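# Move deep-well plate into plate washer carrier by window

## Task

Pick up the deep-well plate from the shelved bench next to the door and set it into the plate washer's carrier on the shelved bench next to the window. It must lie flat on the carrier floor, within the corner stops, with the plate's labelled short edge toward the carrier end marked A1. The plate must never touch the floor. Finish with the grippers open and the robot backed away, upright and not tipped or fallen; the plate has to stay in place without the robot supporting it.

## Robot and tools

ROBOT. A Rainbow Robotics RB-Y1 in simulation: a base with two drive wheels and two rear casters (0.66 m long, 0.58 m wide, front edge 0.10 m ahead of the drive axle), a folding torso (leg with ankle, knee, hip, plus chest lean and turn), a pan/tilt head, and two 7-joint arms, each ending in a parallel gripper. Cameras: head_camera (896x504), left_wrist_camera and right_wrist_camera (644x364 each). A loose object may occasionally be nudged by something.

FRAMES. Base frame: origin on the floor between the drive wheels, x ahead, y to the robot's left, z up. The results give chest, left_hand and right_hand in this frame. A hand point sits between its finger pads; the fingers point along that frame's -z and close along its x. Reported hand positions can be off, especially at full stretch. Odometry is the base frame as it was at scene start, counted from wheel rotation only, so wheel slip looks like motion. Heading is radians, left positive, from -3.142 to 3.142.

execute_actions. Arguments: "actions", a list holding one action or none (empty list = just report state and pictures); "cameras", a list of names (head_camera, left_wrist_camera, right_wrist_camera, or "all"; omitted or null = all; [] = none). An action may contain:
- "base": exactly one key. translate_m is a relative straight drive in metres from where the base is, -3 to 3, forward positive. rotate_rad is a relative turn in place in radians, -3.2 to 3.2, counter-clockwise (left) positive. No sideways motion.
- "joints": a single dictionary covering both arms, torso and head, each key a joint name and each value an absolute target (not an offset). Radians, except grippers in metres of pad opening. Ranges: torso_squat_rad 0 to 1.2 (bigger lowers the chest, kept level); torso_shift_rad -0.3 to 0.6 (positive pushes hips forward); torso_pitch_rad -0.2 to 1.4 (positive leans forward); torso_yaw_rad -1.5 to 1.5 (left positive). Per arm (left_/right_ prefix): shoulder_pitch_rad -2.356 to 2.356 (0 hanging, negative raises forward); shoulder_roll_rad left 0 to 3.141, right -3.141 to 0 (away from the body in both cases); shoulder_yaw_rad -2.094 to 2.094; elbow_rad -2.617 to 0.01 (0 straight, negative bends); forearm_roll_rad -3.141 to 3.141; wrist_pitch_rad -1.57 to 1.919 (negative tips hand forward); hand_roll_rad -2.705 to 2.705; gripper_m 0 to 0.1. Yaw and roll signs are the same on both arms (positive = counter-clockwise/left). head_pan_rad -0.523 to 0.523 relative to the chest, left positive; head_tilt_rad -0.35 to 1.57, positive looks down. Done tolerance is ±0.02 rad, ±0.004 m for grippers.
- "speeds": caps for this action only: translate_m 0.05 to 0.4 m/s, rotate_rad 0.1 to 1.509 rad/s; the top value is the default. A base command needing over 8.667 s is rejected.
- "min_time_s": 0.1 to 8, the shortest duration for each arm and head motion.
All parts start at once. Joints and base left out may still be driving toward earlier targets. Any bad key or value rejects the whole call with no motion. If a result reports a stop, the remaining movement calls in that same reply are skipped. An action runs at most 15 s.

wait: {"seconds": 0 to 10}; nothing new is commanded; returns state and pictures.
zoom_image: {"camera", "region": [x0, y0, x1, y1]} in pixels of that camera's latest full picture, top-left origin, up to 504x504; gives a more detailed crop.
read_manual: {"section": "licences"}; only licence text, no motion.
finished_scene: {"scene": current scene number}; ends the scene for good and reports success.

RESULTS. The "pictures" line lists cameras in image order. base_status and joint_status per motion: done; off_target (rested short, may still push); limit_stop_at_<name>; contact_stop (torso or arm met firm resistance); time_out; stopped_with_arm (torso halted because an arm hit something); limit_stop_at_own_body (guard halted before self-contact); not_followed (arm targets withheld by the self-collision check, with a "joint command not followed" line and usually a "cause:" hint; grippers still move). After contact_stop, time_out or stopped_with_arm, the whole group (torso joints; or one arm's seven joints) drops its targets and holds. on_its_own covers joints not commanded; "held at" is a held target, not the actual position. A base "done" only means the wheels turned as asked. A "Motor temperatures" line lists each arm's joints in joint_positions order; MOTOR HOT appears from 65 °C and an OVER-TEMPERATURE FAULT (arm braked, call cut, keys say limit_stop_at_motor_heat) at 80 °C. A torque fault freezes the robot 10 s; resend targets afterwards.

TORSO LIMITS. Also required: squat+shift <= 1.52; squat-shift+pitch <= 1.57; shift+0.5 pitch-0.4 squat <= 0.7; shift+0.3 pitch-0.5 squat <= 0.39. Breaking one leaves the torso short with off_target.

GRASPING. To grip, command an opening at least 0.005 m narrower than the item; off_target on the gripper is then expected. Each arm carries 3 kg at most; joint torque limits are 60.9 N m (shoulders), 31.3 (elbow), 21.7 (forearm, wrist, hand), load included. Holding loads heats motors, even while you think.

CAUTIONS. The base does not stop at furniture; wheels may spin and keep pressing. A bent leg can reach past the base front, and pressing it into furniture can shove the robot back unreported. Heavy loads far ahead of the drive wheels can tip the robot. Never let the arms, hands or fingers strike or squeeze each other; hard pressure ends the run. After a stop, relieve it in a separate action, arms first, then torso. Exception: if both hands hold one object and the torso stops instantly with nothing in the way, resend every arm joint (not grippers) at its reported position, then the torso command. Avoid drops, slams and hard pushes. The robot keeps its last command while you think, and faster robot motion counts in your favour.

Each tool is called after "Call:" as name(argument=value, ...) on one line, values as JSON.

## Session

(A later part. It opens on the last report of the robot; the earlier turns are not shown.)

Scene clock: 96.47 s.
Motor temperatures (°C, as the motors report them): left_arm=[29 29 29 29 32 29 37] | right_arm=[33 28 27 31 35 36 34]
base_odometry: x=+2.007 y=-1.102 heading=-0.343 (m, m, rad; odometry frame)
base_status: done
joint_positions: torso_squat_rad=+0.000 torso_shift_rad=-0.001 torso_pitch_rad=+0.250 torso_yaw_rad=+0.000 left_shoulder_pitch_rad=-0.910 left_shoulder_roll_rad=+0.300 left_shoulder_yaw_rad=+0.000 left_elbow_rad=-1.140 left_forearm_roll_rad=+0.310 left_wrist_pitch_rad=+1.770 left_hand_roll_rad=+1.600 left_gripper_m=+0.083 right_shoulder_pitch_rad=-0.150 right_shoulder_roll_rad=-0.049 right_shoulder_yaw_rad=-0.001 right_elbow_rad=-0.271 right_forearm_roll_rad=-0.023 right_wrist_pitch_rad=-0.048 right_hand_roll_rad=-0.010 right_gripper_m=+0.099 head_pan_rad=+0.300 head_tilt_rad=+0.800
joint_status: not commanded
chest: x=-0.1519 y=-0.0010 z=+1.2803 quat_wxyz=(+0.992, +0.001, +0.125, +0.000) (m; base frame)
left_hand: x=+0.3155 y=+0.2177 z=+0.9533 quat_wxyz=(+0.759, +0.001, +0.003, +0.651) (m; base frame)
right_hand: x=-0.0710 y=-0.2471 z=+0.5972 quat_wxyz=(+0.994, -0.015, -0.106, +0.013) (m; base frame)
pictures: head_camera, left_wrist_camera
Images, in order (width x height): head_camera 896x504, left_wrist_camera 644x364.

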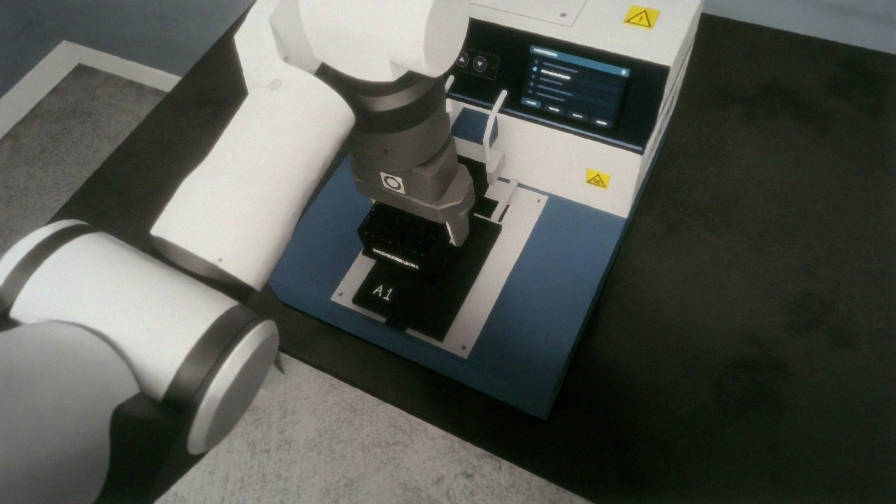

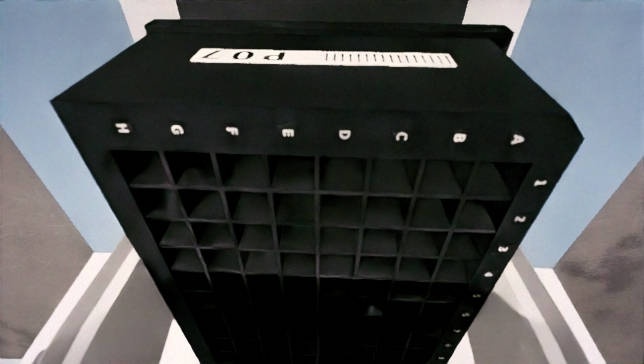

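Call:
execute_actions(actions=[{"joints":{"torso_squat_rad":0.34}}], cameras=["head_camera","left_wrist_camera"])

Call:
zoom_image(camera="head_camera", region=[310, 150, 570, 370])

Scene clock: 99.87 s.
Motor temperatures (°C, as the motors report them): left_arm=[29 29 29 29 32 29 37] | right_arm=[33 28 27 31 35 36 34]
base_odometry: x=+2.007 y=-1.102 heading=-0.343 (m, m, rad; odometry frame)
base_status: not commanded
joint_positions: torso_squat_rad=+0.340 torso_shift_rad=-0.001 torso_pitch_rad=+0.250 torso_yaw_rad=+0.000 left_shoulder_pitch_rad=-0.910 left_shoulder_roll_rad=+0.300 left_shoulder_yaw_rad=+0.000 left_elbow_rad=-1.140 left_forearm_roll_rad=+0.310 left_wrist_pitch_rad=+1.770 left_hand_roll_rad=+1.600 left_gripper_m=+0.083 right_shoulder_pitch_rad=-0.150 right_shoulder_roll_rad=-0.049 right_shoulder_yaw_rad=-0.001 right_elbow_rad=-0.271 right_forearm_roll_rad=-0.023 right_wrist_pitch_rad=-0.048 right_hand_roll_rad=-0.010 right_gripper_m=+0.099 head_pan_rad=+0.300 head_tilt_rad=+0.800
joint_status: all done
chest: x=-0.1520 y=-0.0010 z=+1.2402 quat_wxyz=(+0.992, +0.001, +0.125, +0.000) (m; base frame)
left_hand: x=+0.3155 y=+0.2177 z=+0.9133 quat_wxyz=(+0.759, +0.001, +0.003, +0.651) (m; base frame)
right_hand: x=-0.0710 y=-0.2471 z=+0.5572 quat_wxyz=(+0.994, -0.015, -0.106, +0.013) (m; base frame)
pictures: head_camera, left_wrist_camera
Images, in order (width x height): head_camera 896x504, left_wrist_camera 644x364.

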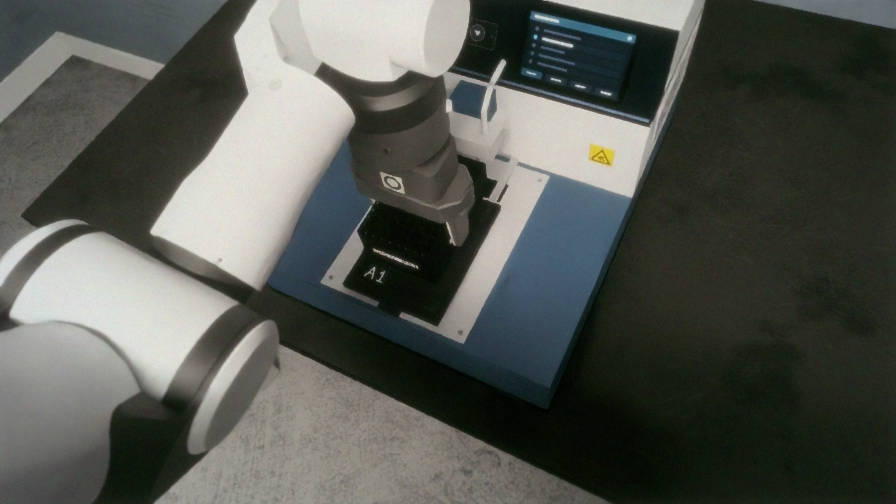

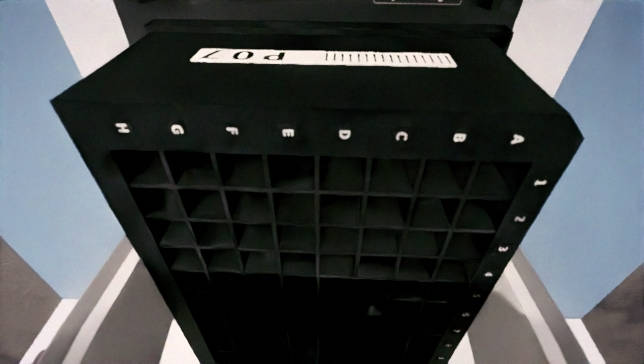

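Region (310, 150, 570, 370) of head_camera's 896x504 image, scaled by 1.938, with more detail than that image has; it fills the top 426 rows of this view, and the rest is white.

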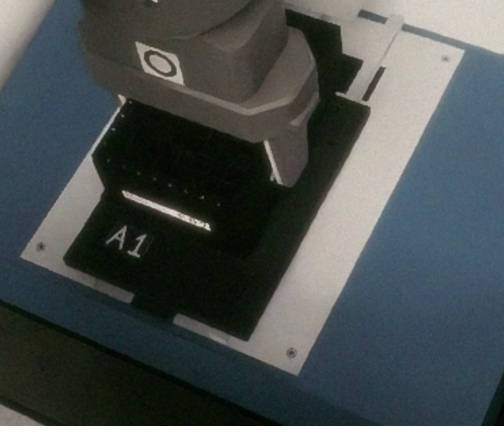

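Call:
execute_actions(actions=[{"joints":{"torso_squat_rad":0.27}}], cameras=[])

Call:
execute_actions(actions=[{"base":{"translate_m":-0.027}}], cameras=[])

Call:
execute_actions(actions=[{"joints":{"torso_squat_rad":0.33}}], cameras=["head_camera","left_wrist_camera"])

Call:
zoom_image(camera="left_wrist_camera", region=[70, 0, 570, 100])

Scene clock: 105.97 s.
Motor temperatures (°C, as the motors report them): left_arm=[29 29 29 29 32 29 37] | right_arm=[33 28 27 31 35 36 34]
base_odometry: x=+2.007 y=-1.102 heading=-0.343 (m, m, rad; odometry frame)
base_status: not commanded
joint_positions: torso_squat_rad=+0.270 torso_shift_rad=-0.001 torso_pitch_rad=+0.250 torso_yaw_rad=+0.000 left_shoulder_pitch_rad=-0.910 left_shoulder_roll_rad=+0.300 left_shoulder_yaw_rad=+0.000 left_elbow_rad=-1.140 left_forearm_roll_rad=+0.310 left_wrist_pitch_rad=+1.770 left_hand_roll_rad=+1.600 left_gripper_m=+0.083 right_shoulder_pitch_rad=-0.150 right_shoulder_roll_rad=-0.049 right_shoulder_yaw_rad=-0.001 right_elbow_rad=-0.271 right_forearm_roll_rad=-0.023 right_wrist_pitch_rad=-0.048 right_hand_roll_rad=-0.010 right_gripper_m=+0.099 head_pan_rad=+0.300 head_tilt_rad=+0.800
joint_status: all done
chest: x=-0.1519 y=-0.0010 z=+1.2549 quat_wxyz=(+0.992, +0.001, +0.125, +0.000) (m; base frame)
left_hand: x=+0.3155 y=+0.2177 z=+0.9279 quat_wxyz=(+0.759, +0.001, +0.003, +0.651) (m; base frame)
right_hand: x=-0.0710 y=-0.2471 z=+0.5718 quat_wxyz=(+0.994, -0.015, -0.106, +0.013) (m; base frame)
pictures: none
No camera images: the call's "cameras" was empty. Leave "cameras" out to get every camera's image.

Scene clock: 106.77 s.
Motor temperatures (°C, as the motors report them): left_arm=[29 29 29 29 32 29 37] | right_arm=[33 28 27 31 35 36 34]
base_odometry: x=+1.981 y=-1.093 heading=-0.343 (m, m, rad; odometry frame)
base_status: done
joint_positions: torso_squat_rad=+0.270 torso_shift_rad=-0.001 torso_pitch_rad=+0.250 torso_yaw_rad=+0.000 left_shoulder_pitch_rad=-0.910 left_shoulder_roll_rad=+0.300 left_shoulder_yaw_rad=+0.000 left_elbow_rad=-1.140 left_forearm_roll_rad=+0.310 left_wrist_pitch_rad=+1.770 left_hand_roll_rad=+1.600 left_gripper_m=+0.083 right_shoulder_pitch_rad=-0.150 right_shoulder_roll_rad=-0.049 right_shoulder_yaw_rad=-0.001 right_elbow_rad=-0.271 right_forearm_roll_rad=-0.023 right_wrist_pitch_rad=-0.048 right_hand_roll_rad=-0.010 right_gripper_m=+0.099 head_pan_rad=+0.300 head_tilt_rad=+0.800
joint_status: not commanded
chest: x=-0.1521 y=-0.0010 z=+1.2550 quat_wxyz=(+0.992, +0.001, +0.125, +0.000) (m; base frame)
left_hand: x=+0.3155 y=+0.2177 z=+0.9280 quat_wxyz=(+0.759, +0.001, +0.003, +0.651) (m; base frame)
right_hand: x=-0.0711 y=-0.2471 z=+0.5719 quat_wxyz=(+0.994, -0.015, -0.106, +0.013) (m; base frame)
pictures: none
No camera images: the call's "cameras" was empty. Leave "cameras" out to get every camera's image.

Scene clock: 107.70 s.
Motor temperatures (°C, as the motors report them): left_arm=[29 29 29 29 32 29 37] | right_arm=[33 28 27 31 35 36 34]
base_odometry: x=+1.981 y=-1.093 heading=-0.343 (m, m, rad; odometry frame)
base_status: not commanded
joint_positions: torso_squat_rad=+0.330 torso_shift_rad=-0.001 torso_pitch_rad=+0.250 torso_yaw_rad=+0.000 left_shoulder_pitch_rad=-0.910 left_shoulder_roll_rad=+0.300 left_shoulder_yaw_rad=+0.000 left_elbow_rad=-1.140 left_forearm_roll_rad=+0.310 left_wrist_pitch_rad=+1.770 left_hand_roll_rad=+1.600 left_gripper_m=+0.083 right_shoulder_pitch_rad=-0.150 right_shoulder_roll_rad=-0.049 right_shoulder_yaw_rad=-0.001 right_elbow_rad=-0.271 right_forearm_roll_rad=-0.023 right_wrist_pitch_rad=-0.048 right_hand_roll_rad=-0.010 right_gripper_m=+0.099 head_pan_rad=+0.300 head_tilt_rad=+0.800
joint_status: all done
chest: x=-0.1520 y=-0.0010 z=+1.2425 quat_wxyz=(+0.992, +0.001, +0.125, +0.000) (m; base frame)
left_hand: x=+0.3155 y=+0.2177 z=+0.9156 quat_wxyz=(+0.759, +0.001, +0.003, +0.651) (m; base frame)
right_hand: x=-0.0710 y=-0.2471 z=+0.5595 quat_wxyz=(+0.994, -0.015, -0.106, +0.013) (m; base frame)
pictures: head_camera, left_wrist_camera
Images, in order (width x height): head_camera 896x504, left_wrist_camera 644x364.

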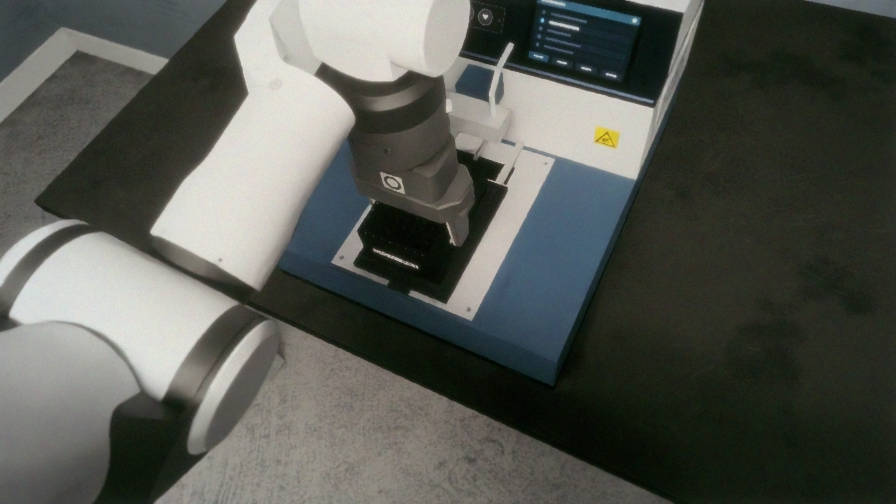

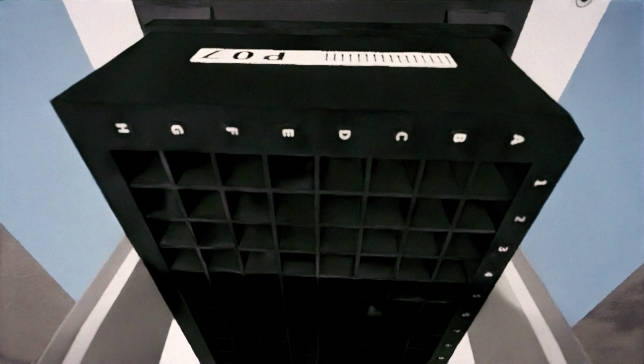

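Region (70, 0, 570, 100) of left_wrist_camera's 644x364 image, scaled by 1.008, with more detail than that image has; it fills the top 101 rows of this view, and the rest is white.

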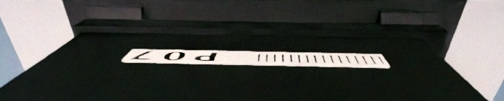

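Call:
execute_actions(actions=[{"base":{"translate_m":0.009}}], cameras=[])

Call:
execute_actions(actions=[{"base":{"rotate_rad":0.006}}], cameras=["left_wrist_camera"])

Scene clock: 111.90 s.
Motor temperatures (°C, as the motors report them): left_arm=[29 29 29 29 32 29 37] | right_arm=[33 28 27 31 35 36 34]
base_odometry: x=+1.990 y=-1.096 heading=-0.342 (m, m, rad; odometry frame)
base_status: done
joint_positions: torso_squat_rad=+0.330 torso_shift_rad=-0.001 torso_pitch_rad=+0.250 torso_yaw_rad=+0.000 left_shoulder_pitch_rad=-0.910 left_shoulder_roll_rad=+0.300 left_shoulder_yaw_rad=+0.000 left_elbow_rad=-1.140 left_forearm_roll_rad=+0.310 left_wrist_pitch_rad=+1.770 left_hand_roll_rad=+1.600 left_gripper_m=+0.083 right_shoulder_pitch_rad=-0.150 right_shoulder_roll_rad=-0.049 right_shoulder_yaw_rad=-0.001 right_elbow_rad=-0.271 right_forearm_roll_rad=-0.023 right_wrist_pitch_rad=-0.048 right_hand_roll_rad=-0.010 right_gripper_m=+0.099 head_pan_rad=+0.300 head_tilt_rad=+0.800
joint_status: not commanded
chest: x=-0.1520 y=-0.0010 z=+1.2425 quat_wxyz=(+0.992, +0.001, +0.125, +0.000) (m; base frame)
left_hand: x=+0.3155 y=+0.2177 z=+0.9155 quat_wxyz=(+0.759, +0.001, +0.003, +0.651) (m; base frame)
right_hand: x=-0.0710 y=-0.2471 z=+0.5594 quat_wxyz=(+0.994, -0.015, -0.106, +0.013) (m; base frame)
pictures: none
No camera images: the call's "cameras" was empty. Leave "cameras" out to get every camera's image.

Scene clock: 112.83 s.
Motor temperatures (°C, as the motors report them): left_arm=[29 29 29 29 32 29 37] | right_arm=[33 28 27 31 35 36 34]
base_odometry: x=+1.990 y=-1.096 heading=-0.338 (m, m, rad; odometry frame)
base_status: done
joint_positions: torso_squat_rad=+0.330 torso_shift_rad=-0.001 torso_pitch_rad=+0.250 torso_yaw_rad=+0.000 left_shoulder_pitch_rad=-0.910 left_shoulder_roll_rad=+0.300 left_shoulder_yaw_rad=+0.000 left_elbow_rad=-1.140 left_forearm_roll_rad=+0.310 left_wrist_pitch_rad=+1.770 left_hand_roll_rad=+1.600 left_gripper_m=+0.083 right_shoulder_pitch_rad=-0.150 right_shoulder_roll_rad=-0.049 right_shoulder_yaw_rad=-0.001 right_elbow_rad=-0.271 right_forearm_roll_rad=-0.023 right_wrist_pitch_rad=-0.048 right_hand_roll_rad=-0.010 right_gripper_m=+0.099 head_pan_rad=+0.300 head_tilt_rad=+0.800
joint_status: not commanded
chest: x=-0.1520 y=-0.0010 z=+1.2425 quat_wxyz=(+0.992, +0.001, +0.125, +0.000) (m; base frame)
left_hand: x=+0.3155 y=+0.2177 z=+0.9155 quat_wxyz=(+0.759, +0.001, +0.003, +0.651) (m; base frame)
right_hand: x=-0.0710 y=-0.2471 z=+0.5594 quat_wxyz=(+0.994, -0.015, -0.106, +0.013) (m; base frame)
pictures: left_wrist_camera
Images, in order (width x height): left_wrist_camera 644x364.

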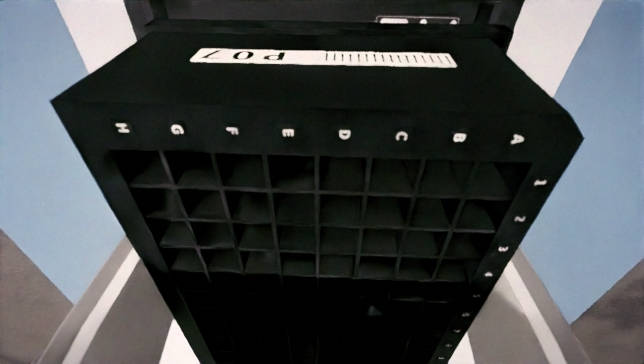

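Call:
execute_actions(actions=[{"joints":{"torso_squat_rad":0.385}}], cameras=["left_wrist_camera"])

Scene clock: 115.20 s.
Motor temperatures (°C, as the motors report them): left_arm=[29 29 29 29 32 29 37] | right_arm=[33 28 27 31 35 36 34]
base_odometry: x=+1.990 y=-1.096 heading=-0.338 (m, m, rad; odometry frame)
base_status: not commanded
joint_positions: torso_squat_rad=+0.385 torso_shift_rad=-0.001 torso_pitch_rad=+0.250 torso_yaw_rad=+0.000 left_shoulder_pitch_rad=-0.910 left_shoulder_roll_rad=+0.300 left_shoulder_yaw_rad=+0.000 left_elbow_rad=-1.140 left_forearm_roll_rad=+0.310 left_wrist_pitch_rad=+1.770 left_hand_roll_rad=+1.600 left_gripper_m=+0.083 right_shoulder_pitch_rad=-0.150 right_shoulder_roll_rad=-0.049 right_shoulder_yaw_rad=-0.001 right_elbow_rad=-0.271 right_forearm_roll_rad=-0.023 right_wrist_pitch_rad=-0.048 right_hand_roll_rad=-0.010 right_gripper_m=+0.099 head_pan_rad=+0.300 head_tilt_rad=+0.800
joint_status: all done
chest: x=-0.1521 y=-0.0010 z=+1.2291 quat_wxyz=(+0.992, +0.001, +0.125, +0.000) (m; base frame)
left_hand: x=+0.3156 y=+0.2175 z=+0.9024 quat_wxyz=(+0.759, +0.000, +0.003, +0.651) (m; base frame)
right_hand: x=-0.0709 y=-0.2471 z=+0.5460 quat_wxyz=(+0.994, -0.015, -0.106, +0.013) (m; base frame)
pictures: left_wrist_camera
Images, in order (width x height): left_wrist_camera 644x364.

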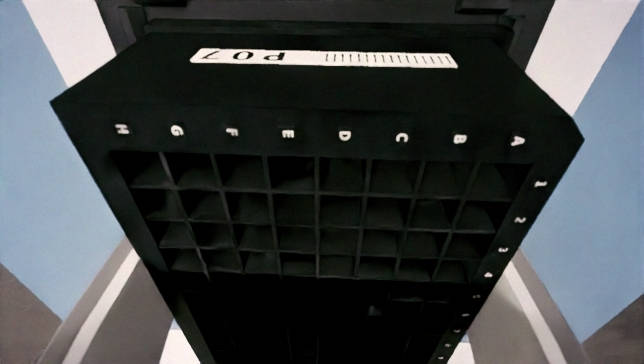

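Call:
execute_actions(actions=[{"joints":{"left_gripper_m":0.1}}], cameras=[])

Call:
execute_actions(actions=[{"joints":{"torso_squat_rad":0.0}}], cameras=["left_wrist_camera"])

Call:
execute_actions(actions=[{"base":{"translate_m":-0.25},"joints":{"head_tilt_rad":0.6,"head_pan_rad":0.2,"torso_yaw_rad":0.0,"left_shoulder_roll_rad":0.7}}], cameras=["head_camera","left_wrist_camera"])

Scene clock: 119.07 s.
Motor temperatures (°C, as the motors report them): left_arm=[29 29 29 29 32 29 37] | right_arm=[33 28 27 31 35 36 34]
base_odometry: x=+1.990 y=-1.096 heading=-0.338 (m, m, rad; odometry frame)
base_status: not commanded
joint_positions: torso_squat_rad=+0.385 torso_shift_rad=-0.001 torso_pitch_rad=+0.250 torso_yaw_rad=+0.000 left_shoulder_pitch_rad=-0.910 left_shoulder_roll_rad=+0.300 left_shoulder_yaw_rad=+0.000 left_elbow_rad=-1.140 left_forearm_roll_rad=+0.310 left_wrist_pitch_rad=+1.770 left_hand_roll_rad=+1.600 left_gripper_m=+0.100 right_shoulder_pitch_rad=-0.150 right_shoulder_roll_rad=-0.049 right_shoulder_yaw_rad=-0.001 right_elbow_rad=-0.271 right_forearm_roll_rad=-0.023 right_wrist_pitch_rad=-0.048 right_hand_roll_rad=-0.010 right_gripper_m=+0.099 head_pan_rad=+0.300 head_tilt_rad=+0.800
joint_status: all done
chest: x=-0.1521 y=-0.0010 z=+1.2291 quat_wxyz=(+0.992, +0.001, +0.125, +0.000) (m; base frame)
left_hand: x=+0.3156 y=+0.2176 z=+0.9023 quat_wxyz=(+0.759, +0.000, +0.003, +0.651) (m; base frame)
right_hand: x=-0.0709 y=-0.2471 z=+0.5460 quat_wxyz=(+0.994, -0.015, -0.106, +0.013) (m; base frame)
pictures: none
No camera images: the call's "cameras" was empty. Leave "cameras" out to get every camera's image.

Scene clock: 121.13 s.
Motor temperatures (°C, as the motors report them): left_arm=[29 29 29 29 32 29 37] | right_arm=[33 28 27 31 35 36 34]
base_odometry: x=+1.990 y=-1.096 heading=-0.338 (m, m, rad; odometry frame)
base_status: not commanded
joint_positions: torso_squat_rad=+0.000 torso_shift_rad=-0.001 torso_pitch_rad=+0.250 torso_yaw_rad=+0.000 left_shoulder_pitch_rad=-0.910 left_shoulder_roll_rad=+0.300 left_shoulder_yaw_rad=+0.000 left_elbow_rad=-1.140 left_forearm_roll_rad=+0.310 left_wrist_pitch_rad=+1.770 left_hand_roll_rad=+1.600 left_gripper_m=+0.100 right_shoulder_pitch_rad=-0.150 right_shoulder_roll_rad=-0.049 right_shoulder_yaw_rad=-0.001 right_elbow_rad=-0.271 right_forearm_roll_rad=-0.023 right_wrist_pitch_rad=-0.048 right_hand_roll_rad=-0.010 right_gripper_m=+0.099 head_pan_rad=+0.300 head_tilt_rad=+0.800
joint_status: all done
chest: x=-0.1520 y=-0.0010 z=+1.2803 quat_wxyz=(+0.992, +0.001, +0.125, +0.000) (m; base frame)
left_hand: x=+0.3156 y=+0.2175 z=+0.9534 quat_wxyz=(+0.759, +0.000, +0.003, +0.651) (m; base frame)
right_hand: x=-0.0710 y=-0.2471 z=+0.5972 quat_wxyz=(+0.994, -0.015, -0.106, +0.013) (m; base frame)
pictures: left_wrist_camera
Images, in order (width x height): left_wrist_camera 644x364.

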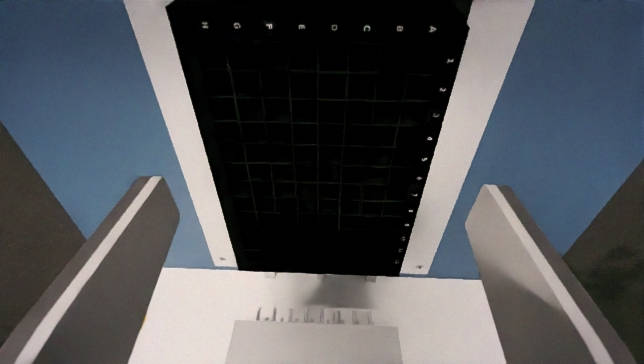

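Scene clock: 123.40 s.
Motor temperatures (°C, as the motors report them): left_arm=[29 29 29 29 32 29 37] | right_arm=[33 28 27 31 35 36 34]
base_odometry: x=+1.754 y=-1.013 heading=-0.337 (m, m, rad; odometry frame)
base_status: done
joint_positions: torso_squat_rad=+0.000 torso_shift_rad=-0.001 torso_pitch_rad=+0.250 torso_yaw_rad=+0.000 left_shoulder_pitch_rad=-0.910 left_shoulder_roll_rad=+0.700 left_shoulder_yaw_rad=+0.000 left_elbow_rad=-1.140 left_forearm_roll_rad=+0.310 left_wrist_pitch_rad=+1.770 left_hand_roll_rad=+1.600 left_gripper_m=+0.100 right_shoulder_pitch_rad=-0.150 right_shoulder_roll_rad=-0.049 right_shoulder_yaw_rad=-0.001 right_elbow_rad=-0.271 right_forearm_roll_rad=-0.023 right_wrist_pitch_rad=-0.048 right_hand_roll_rad=-0.010 right_gripper_m=+0.099 head_pan_rad=+0.200 head_tilt_rad=+0.600
joint_status: all done
chest: x=-0.1520 y=-0.0010 z=+1.2803 quat_wxyz=(+0.992, +0.001, +0.125, +0.000) (m; base frame)
left_hand: x=+0.3304 y=+0.4369 z=+1.0377 quat_wxyz=(+0.671, +0.082, -0.139, +0.724) (m; base frame)
right_hand: x=-0.0710 y=-0.2471 z=+0.5972 quat_wxyz=(+0.994, -0.015, -0.106, +0.013) (m; base frame)
pictures: head_camera, left_wrist_camera
Images, in order (width x height): head_camera 896x504, left_wrist_camera 644x364.

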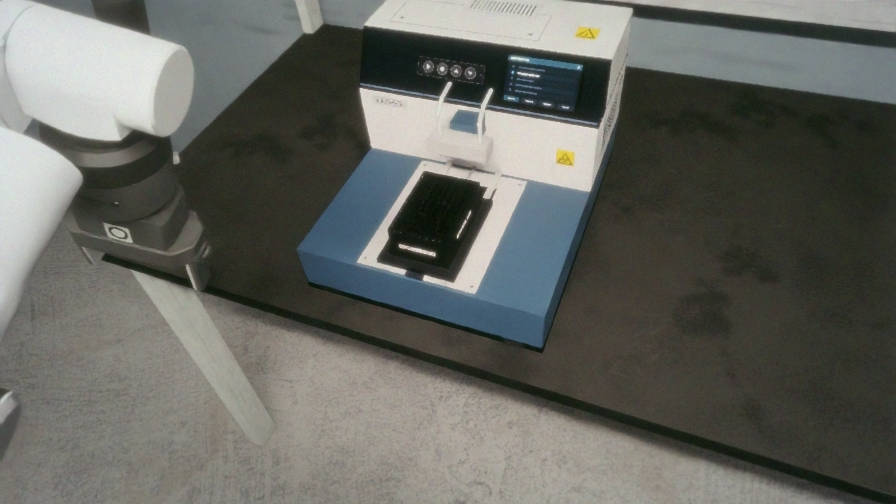

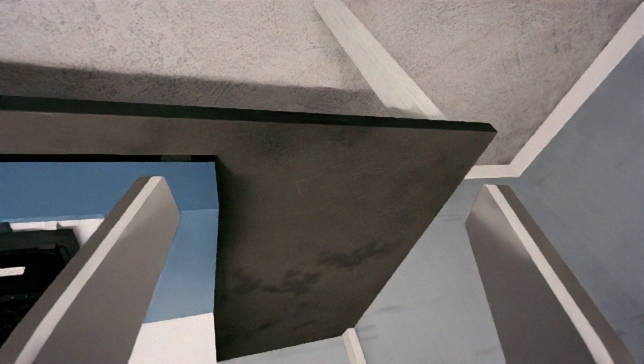

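Call:
finished_scene(scene=1)

The scene is finished: the task was done.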